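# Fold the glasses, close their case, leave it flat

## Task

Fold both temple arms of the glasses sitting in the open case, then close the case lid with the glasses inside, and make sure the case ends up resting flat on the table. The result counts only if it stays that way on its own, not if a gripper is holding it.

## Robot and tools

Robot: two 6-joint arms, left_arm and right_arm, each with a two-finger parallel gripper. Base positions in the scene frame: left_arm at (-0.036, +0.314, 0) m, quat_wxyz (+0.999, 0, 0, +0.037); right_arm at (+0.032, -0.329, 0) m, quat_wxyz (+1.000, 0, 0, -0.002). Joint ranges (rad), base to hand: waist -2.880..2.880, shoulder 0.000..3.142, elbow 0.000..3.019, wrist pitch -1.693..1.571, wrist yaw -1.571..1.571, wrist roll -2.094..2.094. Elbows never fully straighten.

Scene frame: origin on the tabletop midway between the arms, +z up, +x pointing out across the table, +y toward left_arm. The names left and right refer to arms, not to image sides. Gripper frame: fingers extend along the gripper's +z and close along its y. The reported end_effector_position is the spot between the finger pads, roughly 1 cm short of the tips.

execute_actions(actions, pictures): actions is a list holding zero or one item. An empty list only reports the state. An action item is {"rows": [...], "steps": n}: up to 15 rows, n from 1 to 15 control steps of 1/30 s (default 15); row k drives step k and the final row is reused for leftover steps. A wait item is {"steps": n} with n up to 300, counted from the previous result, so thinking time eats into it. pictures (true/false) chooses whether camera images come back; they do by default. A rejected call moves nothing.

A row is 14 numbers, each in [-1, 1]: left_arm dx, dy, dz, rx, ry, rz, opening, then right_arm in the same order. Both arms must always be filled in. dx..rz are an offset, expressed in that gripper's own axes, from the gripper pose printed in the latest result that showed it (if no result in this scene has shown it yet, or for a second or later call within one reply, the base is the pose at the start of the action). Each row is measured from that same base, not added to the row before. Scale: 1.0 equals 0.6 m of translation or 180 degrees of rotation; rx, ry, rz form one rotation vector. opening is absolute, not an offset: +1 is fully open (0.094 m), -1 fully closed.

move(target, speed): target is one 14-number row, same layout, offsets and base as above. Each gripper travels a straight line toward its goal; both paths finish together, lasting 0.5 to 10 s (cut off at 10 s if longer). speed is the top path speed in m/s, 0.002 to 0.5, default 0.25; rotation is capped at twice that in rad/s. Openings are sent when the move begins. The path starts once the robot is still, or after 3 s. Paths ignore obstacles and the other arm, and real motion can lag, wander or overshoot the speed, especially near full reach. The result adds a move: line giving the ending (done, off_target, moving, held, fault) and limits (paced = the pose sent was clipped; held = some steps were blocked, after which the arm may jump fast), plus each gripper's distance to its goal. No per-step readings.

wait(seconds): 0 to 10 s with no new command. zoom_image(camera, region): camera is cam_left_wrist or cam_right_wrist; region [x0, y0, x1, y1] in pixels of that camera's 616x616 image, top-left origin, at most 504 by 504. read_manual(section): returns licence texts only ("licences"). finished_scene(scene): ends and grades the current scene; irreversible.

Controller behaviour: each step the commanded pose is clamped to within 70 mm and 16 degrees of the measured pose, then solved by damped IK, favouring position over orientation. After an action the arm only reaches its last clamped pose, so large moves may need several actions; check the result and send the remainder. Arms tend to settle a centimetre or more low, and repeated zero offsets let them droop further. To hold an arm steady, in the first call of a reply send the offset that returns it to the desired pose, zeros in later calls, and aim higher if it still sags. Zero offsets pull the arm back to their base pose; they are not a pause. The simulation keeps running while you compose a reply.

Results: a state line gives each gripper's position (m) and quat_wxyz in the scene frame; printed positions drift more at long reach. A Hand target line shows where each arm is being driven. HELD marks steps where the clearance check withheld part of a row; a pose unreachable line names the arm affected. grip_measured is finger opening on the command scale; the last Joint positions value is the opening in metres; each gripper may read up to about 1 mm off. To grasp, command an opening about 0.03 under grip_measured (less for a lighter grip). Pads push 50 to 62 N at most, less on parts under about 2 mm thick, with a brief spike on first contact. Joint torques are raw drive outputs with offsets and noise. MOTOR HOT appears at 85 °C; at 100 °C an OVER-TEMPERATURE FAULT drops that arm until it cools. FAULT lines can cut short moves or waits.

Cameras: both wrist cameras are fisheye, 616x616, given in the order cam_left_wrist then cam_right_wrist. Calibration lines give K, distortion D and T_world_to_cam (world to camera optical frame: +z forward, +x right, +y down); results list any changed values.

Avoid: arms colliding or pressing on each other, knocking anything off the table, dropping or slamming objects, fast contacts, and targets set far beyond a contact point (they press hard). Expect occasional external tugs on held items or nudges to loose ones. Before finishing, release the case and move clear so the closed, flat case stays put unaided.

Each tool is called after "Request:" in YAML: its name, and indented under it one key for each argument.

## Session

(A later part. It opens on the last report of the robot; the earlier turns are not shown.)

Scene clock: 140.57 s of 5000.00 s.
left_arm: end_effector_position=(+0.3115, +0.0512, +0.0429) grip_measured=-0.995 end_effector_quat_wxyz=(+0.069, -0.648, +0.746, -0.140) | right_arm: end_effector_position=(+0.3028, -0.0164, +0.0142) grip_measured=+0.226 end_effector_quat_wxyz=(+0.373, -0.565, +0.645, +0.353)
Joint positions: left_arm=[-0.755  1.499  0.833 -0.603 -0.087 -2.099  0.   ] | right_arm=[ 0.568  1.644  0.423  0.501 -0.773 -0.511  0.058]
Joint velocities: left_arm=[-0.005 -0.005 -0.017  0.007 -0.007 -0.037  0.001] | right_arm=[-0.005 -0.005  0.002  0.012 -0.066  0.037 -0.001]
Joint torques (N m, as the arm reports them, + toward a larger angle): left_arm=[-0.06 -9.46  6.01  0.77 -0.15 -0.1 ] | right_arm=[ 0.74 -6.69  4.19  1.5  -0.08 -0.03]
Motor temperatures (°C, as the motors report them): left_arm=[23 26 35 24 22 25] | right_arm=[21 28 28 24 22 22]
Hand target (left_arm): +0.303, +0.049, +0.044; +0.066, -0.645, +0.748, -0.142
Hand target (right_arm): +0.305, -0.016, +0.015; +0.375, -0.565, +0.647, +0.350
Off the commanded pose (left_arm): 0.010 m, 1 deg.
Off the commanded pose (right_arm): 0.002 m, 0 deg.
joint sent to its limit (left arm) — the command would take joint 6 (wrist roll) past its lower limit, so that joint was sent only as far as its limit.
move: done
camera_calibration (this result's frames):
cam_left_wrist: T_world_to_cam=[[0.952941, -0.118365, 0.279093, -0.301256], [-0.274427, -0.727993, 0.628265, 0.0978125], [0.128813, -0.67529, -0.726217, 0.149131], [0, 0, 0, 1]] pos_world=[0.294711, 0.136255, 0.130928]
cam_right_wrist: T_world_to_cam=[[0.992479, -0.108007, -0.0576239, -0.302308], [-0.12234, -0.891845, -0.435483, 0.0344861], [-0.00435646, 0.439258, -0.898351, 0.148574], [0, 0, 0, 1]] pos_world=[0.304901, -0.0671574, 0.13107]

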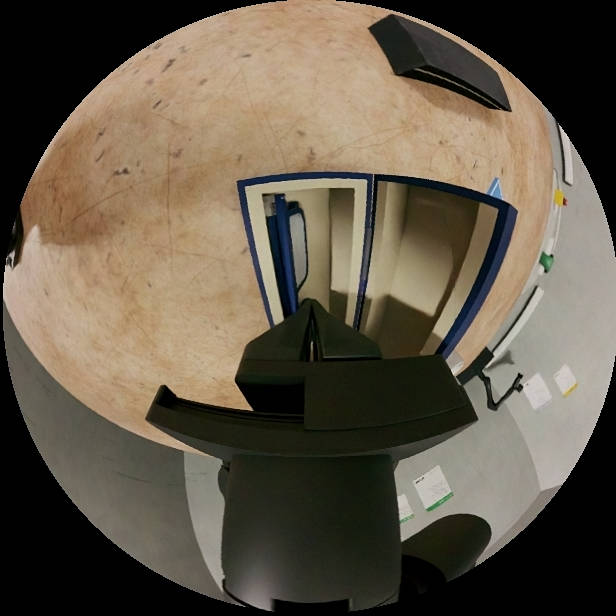

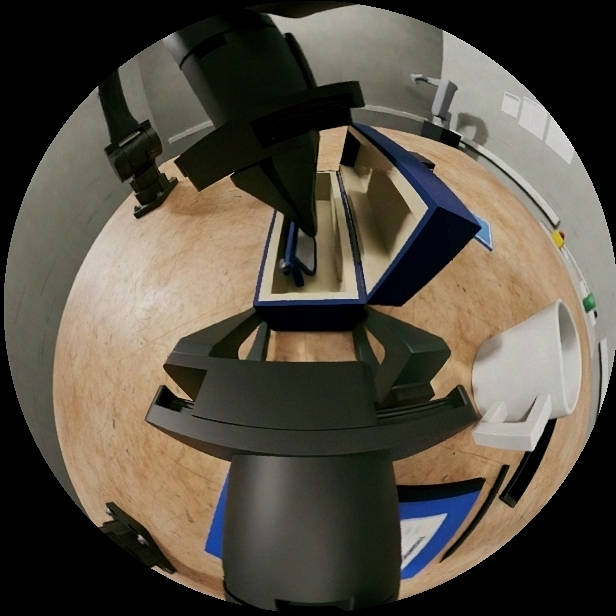

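Request:
move:
  target: [0,-0.06,-0.2,-0.03,0,0,-1,0,0,0,0,0,0,0.17]
  speed: 0.15

Request:
move:
  target: [-0.03,-0.23,0.0,-0.13,0,0,-1,0,0,0,0,0,0,0.17]

Request:
zoom_image:
  camera: "cam_right_wrist"
  region: [230,150,400,320]

Scene clock: 146.70 s of 5000.00 s.
left_arm: end_effector_position=(+0.2991, +0.0689, +0.1421) grip_measured=-0.995 end_effector_quat_wxyz=(+0.035, -0.653, +0.753, -0.078) | right_arm: end_effector_position=(+0.2986, -0.0155, +0.0136) grip_measured=+0.226 end_effector_quat_wxyz=(+0.370, -0.567, +0.643, +0.357)
Joint positions: left_arm=[-0.72   1.377  1.027 -1.054 -0.036 -2.072  0.   ] | right_arm=[ 0.573  1.644  0.419  0.501 -0.778 -0.511  0.058]
Joint velocities: left_arm=[-0.015 -0.005  0.002 -0.007 -0.007 -0.022  0.   ] | right_arm=[-0.015  0.005  0.007 -0.017 -0.037 -0.007  0.   ]
Joint torques (N m, as the arm reports them, + toward a larger angle): left_arm=[ 1.6  -9.16 13.2   0.09 -0.1   0.03] | right_arm=[ 0.37 -7.01  4.19  1.51 -0.11 -0.03]
Motor temperatures (°C, as the motors report them): left_arm=[23 26 34 24 22 25] | right_arm=[21 28 28 24 22 22]
Hand target (left_arm): +0.313, +0.062, +0.168; +0.040, -0.650, +0.752, -0.104
Hand target (right_arm): +0.303, -0.016, +0.014; +0.373, -0.565, +0.645, +0.353
Off the commanded pose (left_arm): 0.030 m, 3 deg.
Off the commanded pose (right_arm): 0.004 m, 1 deg.
After step 90, 1.90 s passed at rest.
move: off_target (left_arm)
camera_calibration (this result's frames):
cam_left_wrist: T_world_to_cam=[[0.980938, -0.131135, 0.143402, -0.30323], [-0.192439, -0.758026, 0.623189, 0.0231932], [0.0269805, -0.638906, -0.768812, 0.268714], [0, 0, 0, 1]] pos_world=[0.294663, 0.1495, 0.23562]
cam_right_wrist: T_world_to_cam=[[0.993194, -0.097994, -0.0629535, -0.298088], [-0.115691, -0.892539, -0.435878, 0.0324804], [-0.013475, 0.440195, -0.897801, 0.150369], [0, 0, 0, 1]] pos_world=[0.301843, -0.0664125, 0.130393]

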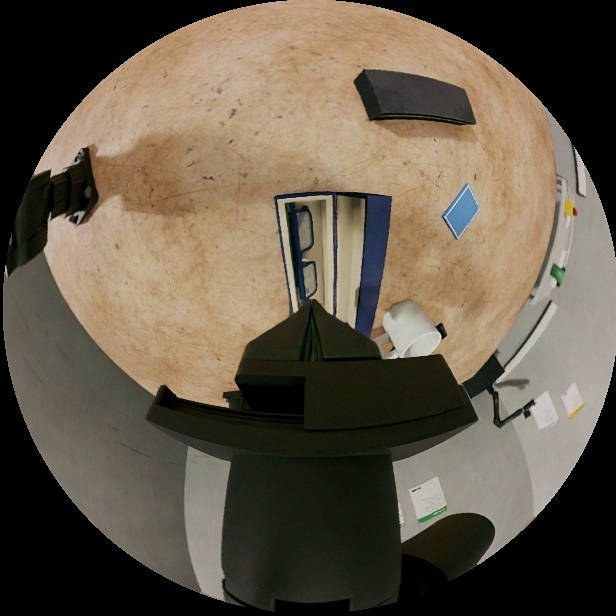

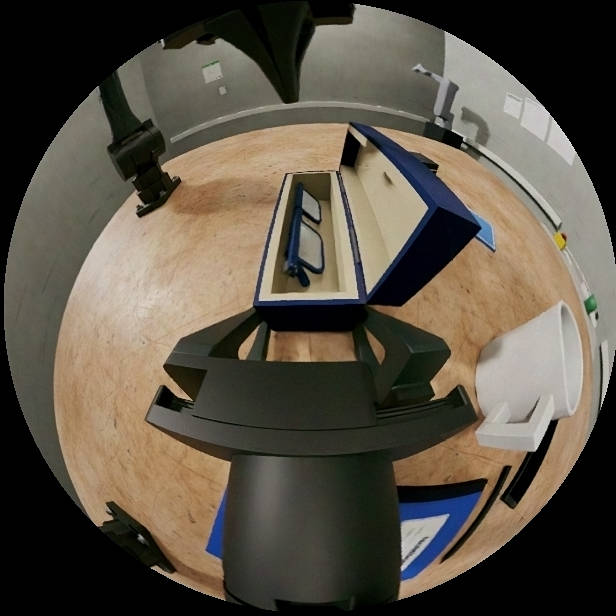

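Scene clock: 148.03 s of 5000.00 s.
left_arm: end_effector_position=(+0.4234, +0.0751, +0.1388) grip_measured=-0.995 end_effector_quat_wxyz=(-0.100, -0.649, +0.748, +0.100) | right_arm: end_effector_position=(+0.2986, -0.0155, +0.0136) grip_measured=+0.226 end_effector_quat_wxyz=(+0.370, -0.567, +0.643, +0.357)
Joint positions: left_arm=[-0.519  1.907  1.667 -1.596  0.103 -1.861  0.   ] | right_arm=[ 0.573  1.644  0.419  0.501 -0.778 -0.511  0.058]
Joint velocities: left_arm=[-0.015 -0.005 -0.002 -0.007 -0.051 -0.022  0.001] | right_arm=[-0.005  0.005 -0.007  0.002 -0.081 -0.022  0.   ]
Joint torques (N m, as the arm reports them, + toward a larger angle): left_arm=[  0.94 -14.94  13.03  -0.78  -0.04   0.08] | right_arm=[ 0.78 -7.01  3.92  1.49 -0.35 -0.03]
Motor temperatures (°C, as the motors report them): left_arm=[23 26 35 23 22 25] | right_arm=[21 28 28 24 22 22]
Hand target (left_arm): +0.436, +0.068, +0.158; -0.094, -0.645, +0.754, +0.080
Hand target (right_arm): +0.299, -0.016, +0.014; +0.370, -0.567, +0.643, +0.357
Off the commanded pose (left_arm): 0.029 m, 3 deg.
Off the commanded pose (right_arm): 0.000 m, 0 deg.
move: off_target (left_arm)
camera_calibration (this result's frames):
cam_left_wrist: T_world_to_cam=[[0.945293, -0.13204, -0.298307, -0.34744], [0.0685559, -0.813601, 0.577367, -0.0461017], [-0.318939, -0.566232, -0.760039, 0.406563], [0, 0, 0, 1]] pos_world=[0.461262, 0.146825, 0.231978]
cam_right_wrist: T_world_to_cam=[[0.993194, -0.097994, -0.0629535, -0.298088], [-0.115691, -0.892539, -0.435878, 0.0324804], [-0.013475, 0.440195, -0.897801, 0.150369], [0, 0, 0, 1]] pos_world=[0.301843, -0.0664125, 0.130393]

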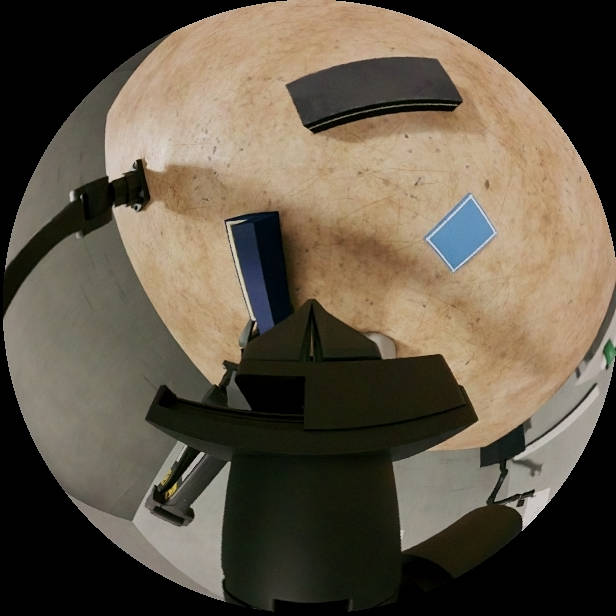

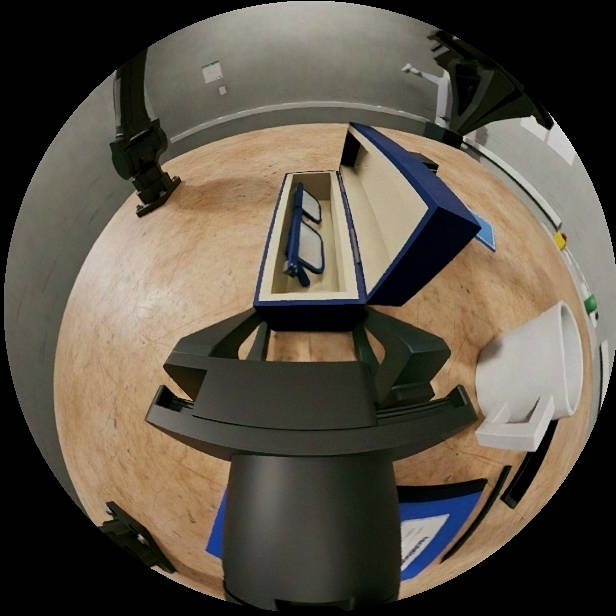

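Region (230, 150, 400, 320) of cam_right_wrist's 616x616 image, scaled by 2.965, with more detail than that image has.

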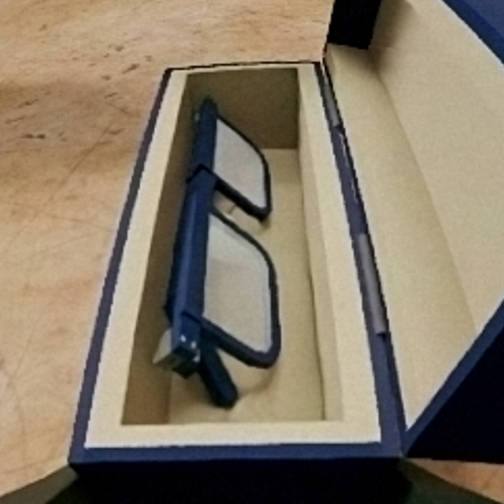

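Request:
move:
  target: [0.02,-0.012,0.106,0,0,0,-1,0,0,0,0,0,0,0.17]
  speed: 0.12

Request:
move:
  target: [0.02,0.135,0.005,0,0,0,-1,0,0,0,0,0,0,0.17]
  speed: 0.04

Scene clock: 156.60 s of 5000.00 s.
left_arm: end_effector_position=(+0.4093, +0.0658, +0.0790) grip_measured=-0.995 end_effector_quat_wxyz=(-0.101, -0.646, +0.750, +0.102) | right_arm: end_effector_position=(+0.2986, -0.0155, +0.0136) grip_measured=+0.226 end_effector_quat_wxyz=(+0.370, -0.567, +0.643, +0.357)
Joint positions: left_arm=[-0.545  1.937  1.549 -1.45   0.109 -1.879  0.   ] | right_arm=[ 0.573  1.644  0.419  0.501 -0.778 -0.511  0.058]
Joint velocities: left_arm=[-0.005 -0.005 -0.007 -0.002 -0.007  0.037 -0.001] | right_arm=[-0.005 -0.024  0.007  0.017  0.022 -0.022  0.   ]
Joint torques (N m, as the arm reports them, + toward a larger angle): left_arm=[  0.88 -13.75   7.54   0.14  -0.05  -0.2 ] | right_arm=[ 0.73 -7.03  3.91  1.5  -0.35 -0.03]
Motor temperatures (°C, as the motors report them): left_arm=[23 27 36 23 22 25] | right_arm=[21 28 28 24 22 22]
Hand target (left_arm): +0.410, +0.063, +0.076; -0.100, -0.649, +0.748, +0.100
Hand target (right_arm): +0.299, -0.016, +0.014; +0.370, -0.567, +0.643, +0.357
Off the commanded pose (left_arm): 0.004 m, 1 deg.
Off the commanded pose (right_arm): 0.000 m, 0 deg.
After step 90, 4.60 s passed at rest.
move: done
camera_calibration (this result's frames):
cam_left_wrist: T_world_to_cam=[[0.942782, -0.138798, -0.303146, -0.351243], [0.065301, -0.814749, 0.576125, -0.0166454], [-0.326953, -0.562956, -0.759067, 0.354374], [0, 0, 0, 1]] pos_world=[0.448096, 0.137183, 0.172105]
cam_right_wrist: T_world_to_cam=[[0.993194, -0.097994, -0.0629535, -0.298088], [-0.115691, -0.892539, -0.435878, 0.0324804], [-0.013475, 0.440195, -0.897801, 0.150369], [0, 0, 0, 1]] pos_world=[0.301843, -0.0664125, 0.130393]

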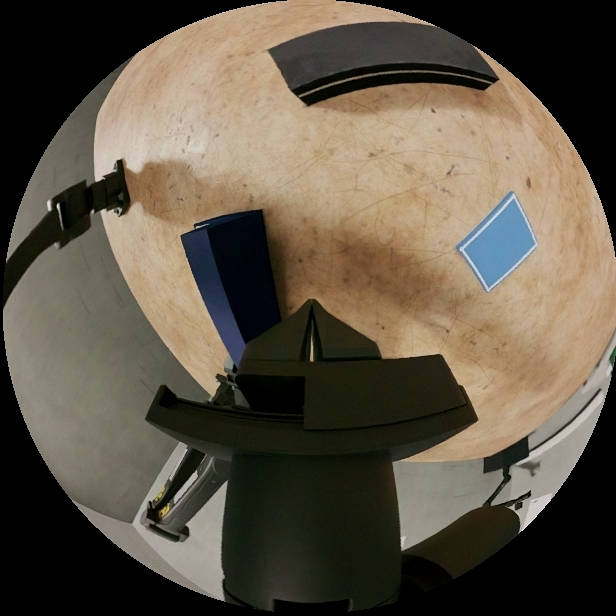

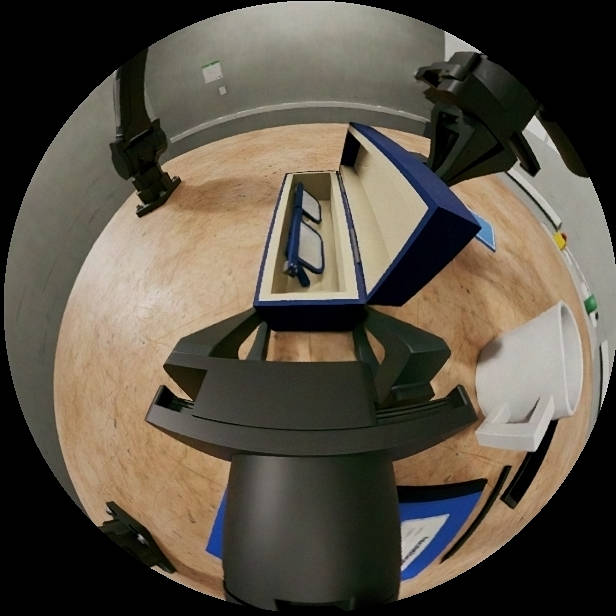

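Scene clock: 159.00 s of 5000.00 s.
left_arm: end_effector_position=(+0.3425, +0.0705, +0.0954) grip_measured=-0.995 end_effector_quat_wxyz=(-0.098, -0.649, +0.748, +0.101) | right_arm: end_effector_position=(+0.2909, -0.0137, +0.0134) grip_measured=+0.226 end_effector_quat_wxyz=(-0.368, +0.578, -0.632, -0.362)
Joint positions: left_arm=[-0.6    1.77   1.349 -1.407  0.12  -1.939  0.   ] | right_arm=[ 0.583  1.644  0.413  0.501 -0.795 -0.531  0.058]
Joint velocities: left_arm=[ 0.005 -0.005 -0.007 -0.012 -0.037 -0.037  0.001] | right_arm=[ 0.005  0.005 -0.002  0.002  0.022  0.11   0.   ]
Joint torques (N m, as the arm reports them, + toward a larger angle): left_arm=[  0.36 -14.28   6.19  -0.59   0.24  -0.14] | right_arm=[ 0.05 -7.02  4.28  1.49  0.3   0.16]
Motor temperatures (°C, as the motors report them): left_arm=[23 27 36 23 22 25] | right_arm=[21 28 28 24 22 22]
Hand target (left_arm): +0.331, +0.066, +0.101; -0.102, -0.646, +0.750, +0.102
Hand target (right_arm): +0.299, -0.016, +0.014; +0.370, -0.567, +0.643, +0.357
Off the commanded pose (left_arm): 0.014 m, 1 deg.
Off the commanded pose (right_arm): 0.008 m, 2 deg.
move: off_target (left_arm)
camera_calibration (this result's frames):
cam_left_wrist: T_world_to_cam=[[0.945408, -0.131893, -0.298007, -0.284579], [0.0671839, -0.815919, 0.57425, -0.018272], [-0.318889, -0.562921, -0.762515, 0.345162], [0, 0, 0, 1]] pos_world=[0.380339, 0.141856, 0.188877]
cam_right_wrist: T_world_to_cam=[[0.996202, -0.0662884, -0.0564584, -0.290759], [-0.0844519, -0.89347, -0.441111, 0.0241292], [-0.0212034, 0.444203, -0.895675, 0.151527], [0, 0, 0, 1]] pos_world=[0.294905, -0.0650241, 0.129947]

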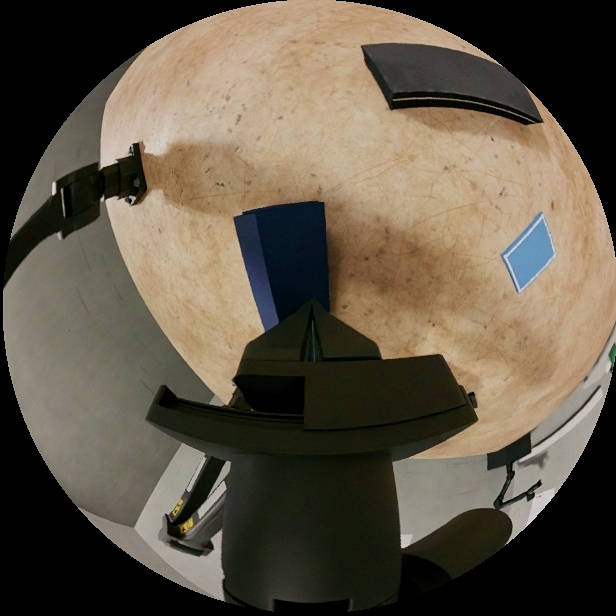

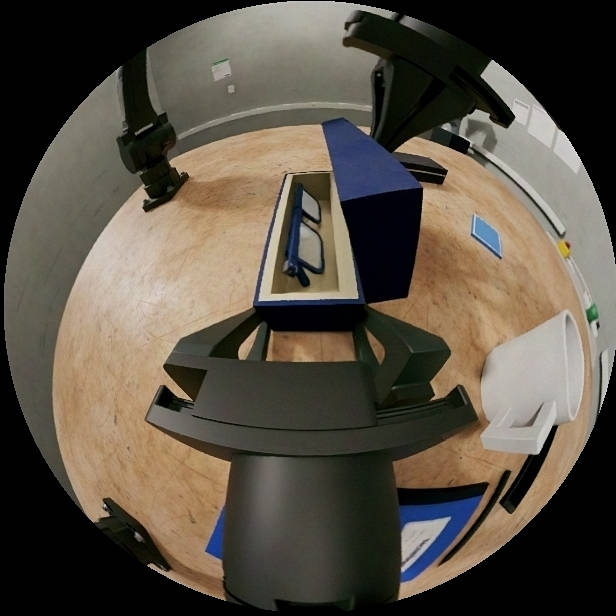

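Request:
move:
  target: [0.015,0.085,0.01,0,0,0,-1,0,-0.015,0,0,0,0,0.17]
  speed: 0.03

Scene clock: 163.53 s of 5000.00 s.
left_arm: end_effector_position=(+0.2937, +0.0714, +0.0961) grip_measured=-0.995 end_effector_quat_wxyz=(-0.102, -0.647, +0.748, +0.112) | right_arm: end_effector_position=(+0.2876, -0.0156, +0.0125) grip_measured=+0.226 end_effector_quat_wxyz=(-0.365, +0.582, -0.628, -0.366)
Joint positions: left_arm=[-0.652  1.684  1.229 -1.39   0.134 -1.985  0.   ] | right_arm=[ 0.578  1.644  0.41   0.49  -0.812 -0.549  0.058]
Joint velocities: left_arm=[-0.015  0.005  0.007 -0.007 -0.007 -0.037  0.   ] | right_arm=[ 0.005 -0.005  0.007 -0.002  0.007  0.007 -0.   ]
Joint torques (N m, as the arm reports them, + toward a larger angle): left_arm=[  0.94 -11.83   7.08  -0.13  -0.02  -0.14] | right_arm=[-0.18 -6.29  5.7   0.95 -0.22 -0.02]
Motor temperatures (°C, as the motors report them): left_arm=[23 27 35 23 22 25] | right_arm=[21 28 28 24 22 22]
Hand target (left_arm): +0.291, +0.069, +0.105; -0.099, -0.649, +0.748, +0.101
Hand target (right_arm): +0.300, -0.015, +0.013; -0.368, +0.578, -0.632, -0.363
Off the commanded pose (left_arm): 0.009 m, 1 deg.
Off the commanded pose (right_arm): 0.012 m, 1 deg.
move: off_target (right_arm)
camera_calibration (this result's frames):
cam_left_wrist: T_world_to_cam=[[0.938433, -0.132645, -0.31898, -0.23404], [0.0754022, -0.822439, 0.563834, -0.0156524], [-0.337131, -0.553173, -0.761802, 0.335211], [0, 0, 0, 1]] pos_world=[0.333821, 0.141512, 0.189536]
cam_right_wrist: T_world_to_cam=[[0.997028, -0.0501411, -0.0584938, -0.287621], [-0.0709115, -0.894063, -0.442293, 0.0177758], [-0.03012, 0.445127, -0.894961, 0.154084], [0, 0, 0, 1]] pos_world=[0.292667, -0.0671158, 0.128937]

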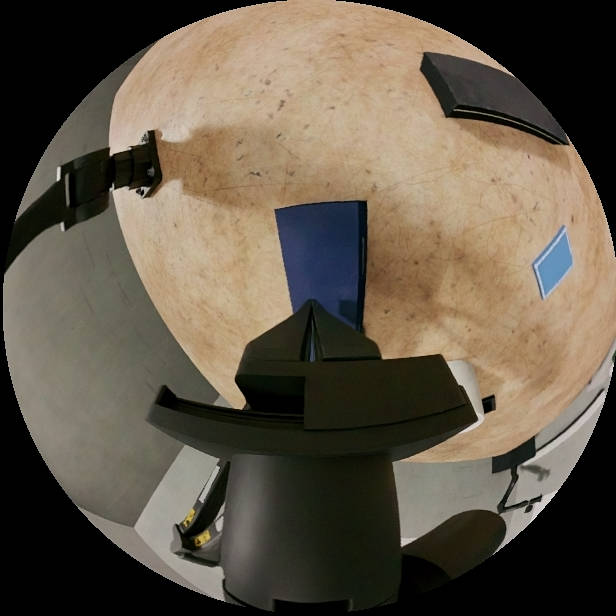

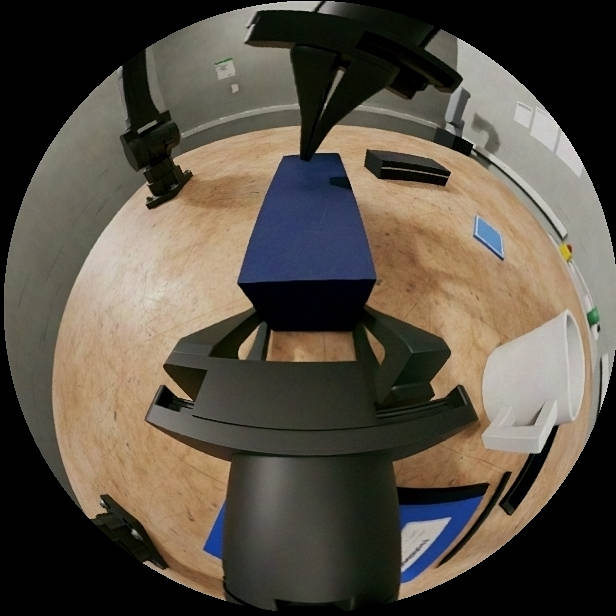

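Request:
move:
  target: [-0.1,0.05,-0.1,0,0,0,-1,0,0,0,0,0,0,0.9]

Request:
move:
  target: [-0.1,0,-0.04,0,0,0,-1,-0.01,0,-0.13,0,0,0,0.9]

Request:
zoom_image:
  camera: "cam_right_wrist"
  region: [210,130,410,330]

Scene clock: 169.87 s of 5000.00 s.
left_arm: end_effector_position=(+0.2928, +0.1371, +0.1555) grip_measured=-0.995 end_effector_quat_wxyz=(-0.102, -0.654, +0.741, +0.116) | right_arm: end_effector_position=(+0.2871, -0.0155, +0.0128) grip_measured=+0.898 end_effector_quat_wxyz=(-0.364, +0.582, -0.627, -0.368)
Joint positions: left_arm=[-0.523  1.55   1.229 -1.545  0.097 -1.88   0.   ] | right_arm=[ 0.578  1.644  0.41   0.49  -0.815 -0.549  0.089]
Joint velocities: left_arm=[-0.005  0.005 -0.002 -0.007 -0.022  0.066 -0.001] | right_arm=[-0.024  0.005  0.007 -0.002  0.022 -0.022 -0.   ]
Joint torques (N m, as the arm reports them, + toward a larger angle): left_arm=[  0.92 -10.49   9.16  -0.73  -0.19   0.  ] | right_arm=[ 0.73 -6.93  3.83  1.47 -0.23 -0.03]
Motor temperatures (°C, as the motors report them): left_arm=[23 27 35 23 22 25] | right_arm=[21 28 28 24 22 22]
Hand target (left_arm): +0.294, +0.134, +0.162; -0.101, -0.647, +0.747, +0.113
Hand target (right_arm): +0.288, -0.016, +0.012; -0.365, +0.582, -0.628, -0.366
Off the commanded pose (left_arm): 0.008 m, 1 deg.
Off the commanded pose (right_arm): 0.001 m, 0 deg.
After step 90, 2.43 s passed at rest.
move: done
camera_calibration (this result's frames):
cam_left_wrist: T_world_to_cam=[[0.939361, -0.11225, -0.324037, -0.207737], [0.0931447, -0.825871, 0.556112, 0.00142537], [-0.330037, -0.552573, -0.765336, 0.414916], [0, 0, 0, 1]] pos_world=[0.331945, 0.20713, 0.249443]
cam_right_wrist: T_world_to_cam=[[0.997071, -0.0477991, -0.0596978, -0.287129], [-0.0694012, -0.893452, -0.443765, 0.017588], [-0.0321255, 0.446608, -0.894153, 0.154824], [0, 0, 0, 1]] pos_world=[0.292482, -0.067156, 0.1291]

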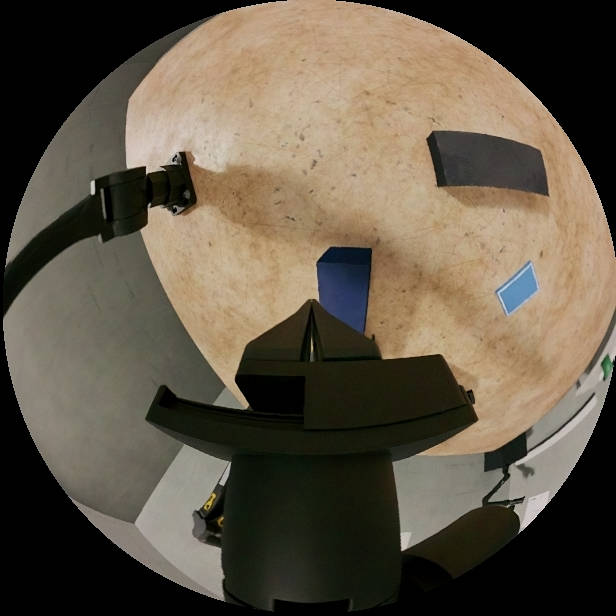

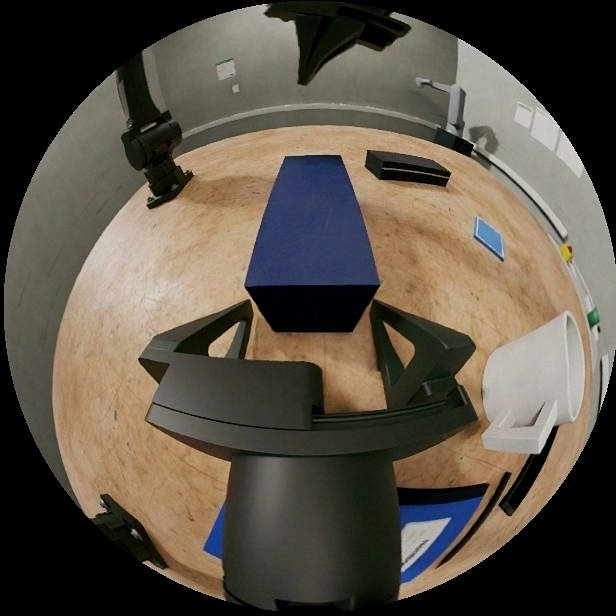

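Scene clock: 170.87 s of 5000.00 s.
left_arm: end_effector_position=(+0.3064, +0.2003, +0.1614) grip_measured=-0.995 end_effector_quat_wxyz=(-0.109, -0.660, +0.732, +0.131) | right_arm: end_effector_position=(+0.2836, -0.0830, +0.0536) grip_measured=+0.898 end_effector_quat_wxyz=(-0.362, +0.578, -0.632, -0.369)
Joint positions: left_arm=[-0.37   1.543  1.229 -1.596  0.051 -1.754  0.   ] | right_arm=[ 0.371  1.374  0.37   0.073 -0.952 -0.776  0.089]
Joint velocities: left_arm=[-0.024 -0.005  0.027 -0.007  0.007 -0.051 -0.001] | right_arm=[-0.015 -0.005  0.002 -0.022  0.007  0.007 -0.001]
Joint torques (N m, as the arm reports them, + toward a larger angle): left_arm=[  0.38 -11.29   9.69  -0.9   -0.21   0.04] | right_arm=[ 0.68 -4.67  5.94  0.86 -0.66 -0.17]
Motor temperatures (°C, as the motors report them): left_arm=[23 27 35 23 22 25] | right_arm=[21 28 28 24 22 22]
Hand target (left_arm): +0.308, +0.197, +0.178; -0.101, -0.654, +0.740, +0.117
Hand target (right_arm): +0.286, -0.082, +0.055; +0.365, -0.582, +0.626, +0.368
Off the commanded pose (left_arm): 0.018 m, 2 deg.
Off the commanded pose (right_arm): 0.002 m, 1 deg.
move: off_target (left_arm)
camera_calibration (this result's frames):
cam_left_wrist: T_world_to_cam=[[0.930951, -0.0888449, -0.354172, -0.208829], [0.125473, -0.83305, 0.538781, 0.0434093], [-0.342911, -0.546017, -0.764381, 0.461309], [0, 0, 0, 1]] pos_world=[0.347151, 0.269491, 0.255266]
cam_right_wrist: T_world_to_cam=[[0.995838, -0.0573413, -0.070847, -0.284188], [-0.0828815, -0.893106, -0.442145, -0.0210785], [-0.0379207, 0.446177, -0.894141, 0.223008], [0, 0, 0, 1]] pos_world=[0.289715, -0.134622, 0.169947]

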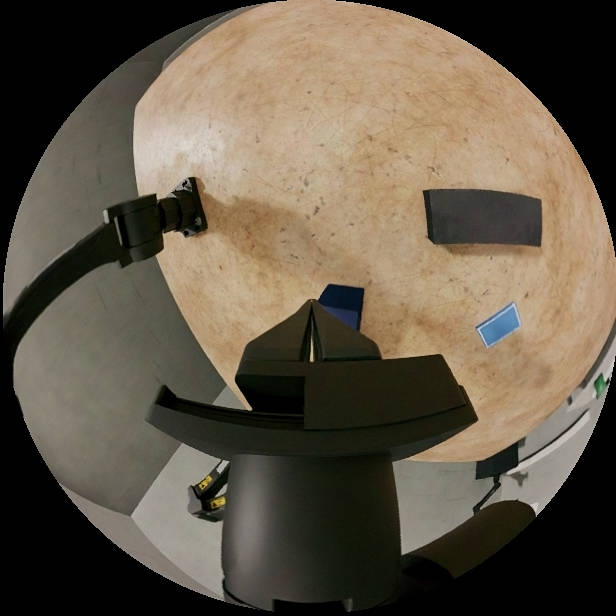

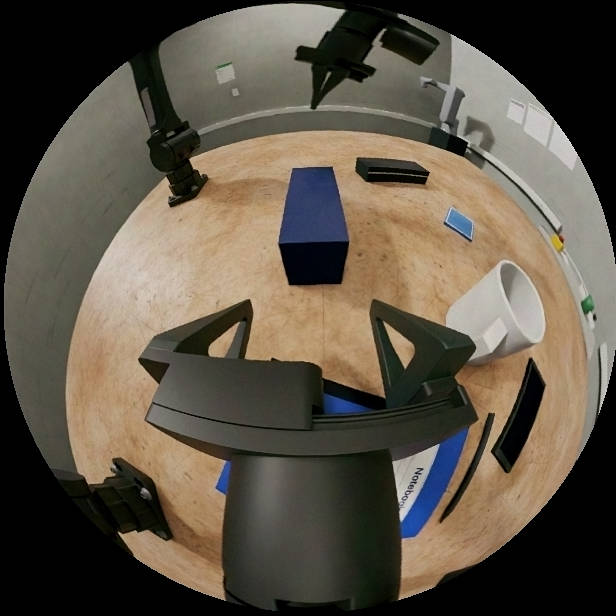

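Region (210, 130, 410, 330) of cam_right_wrist's 616x616 image, scaled by 2.520, with more detail than that image has.

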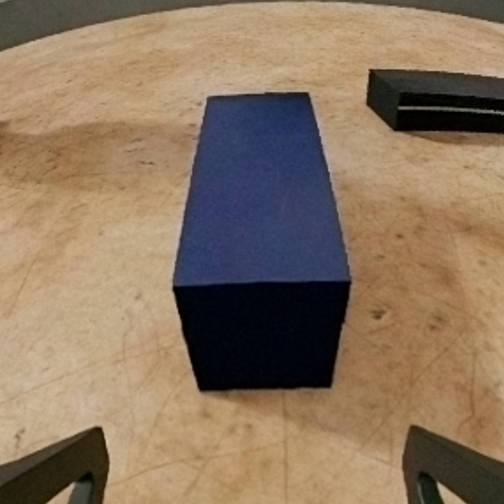

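Request:
finished_scene:
  scene: 2

The scene is finished: the task was done.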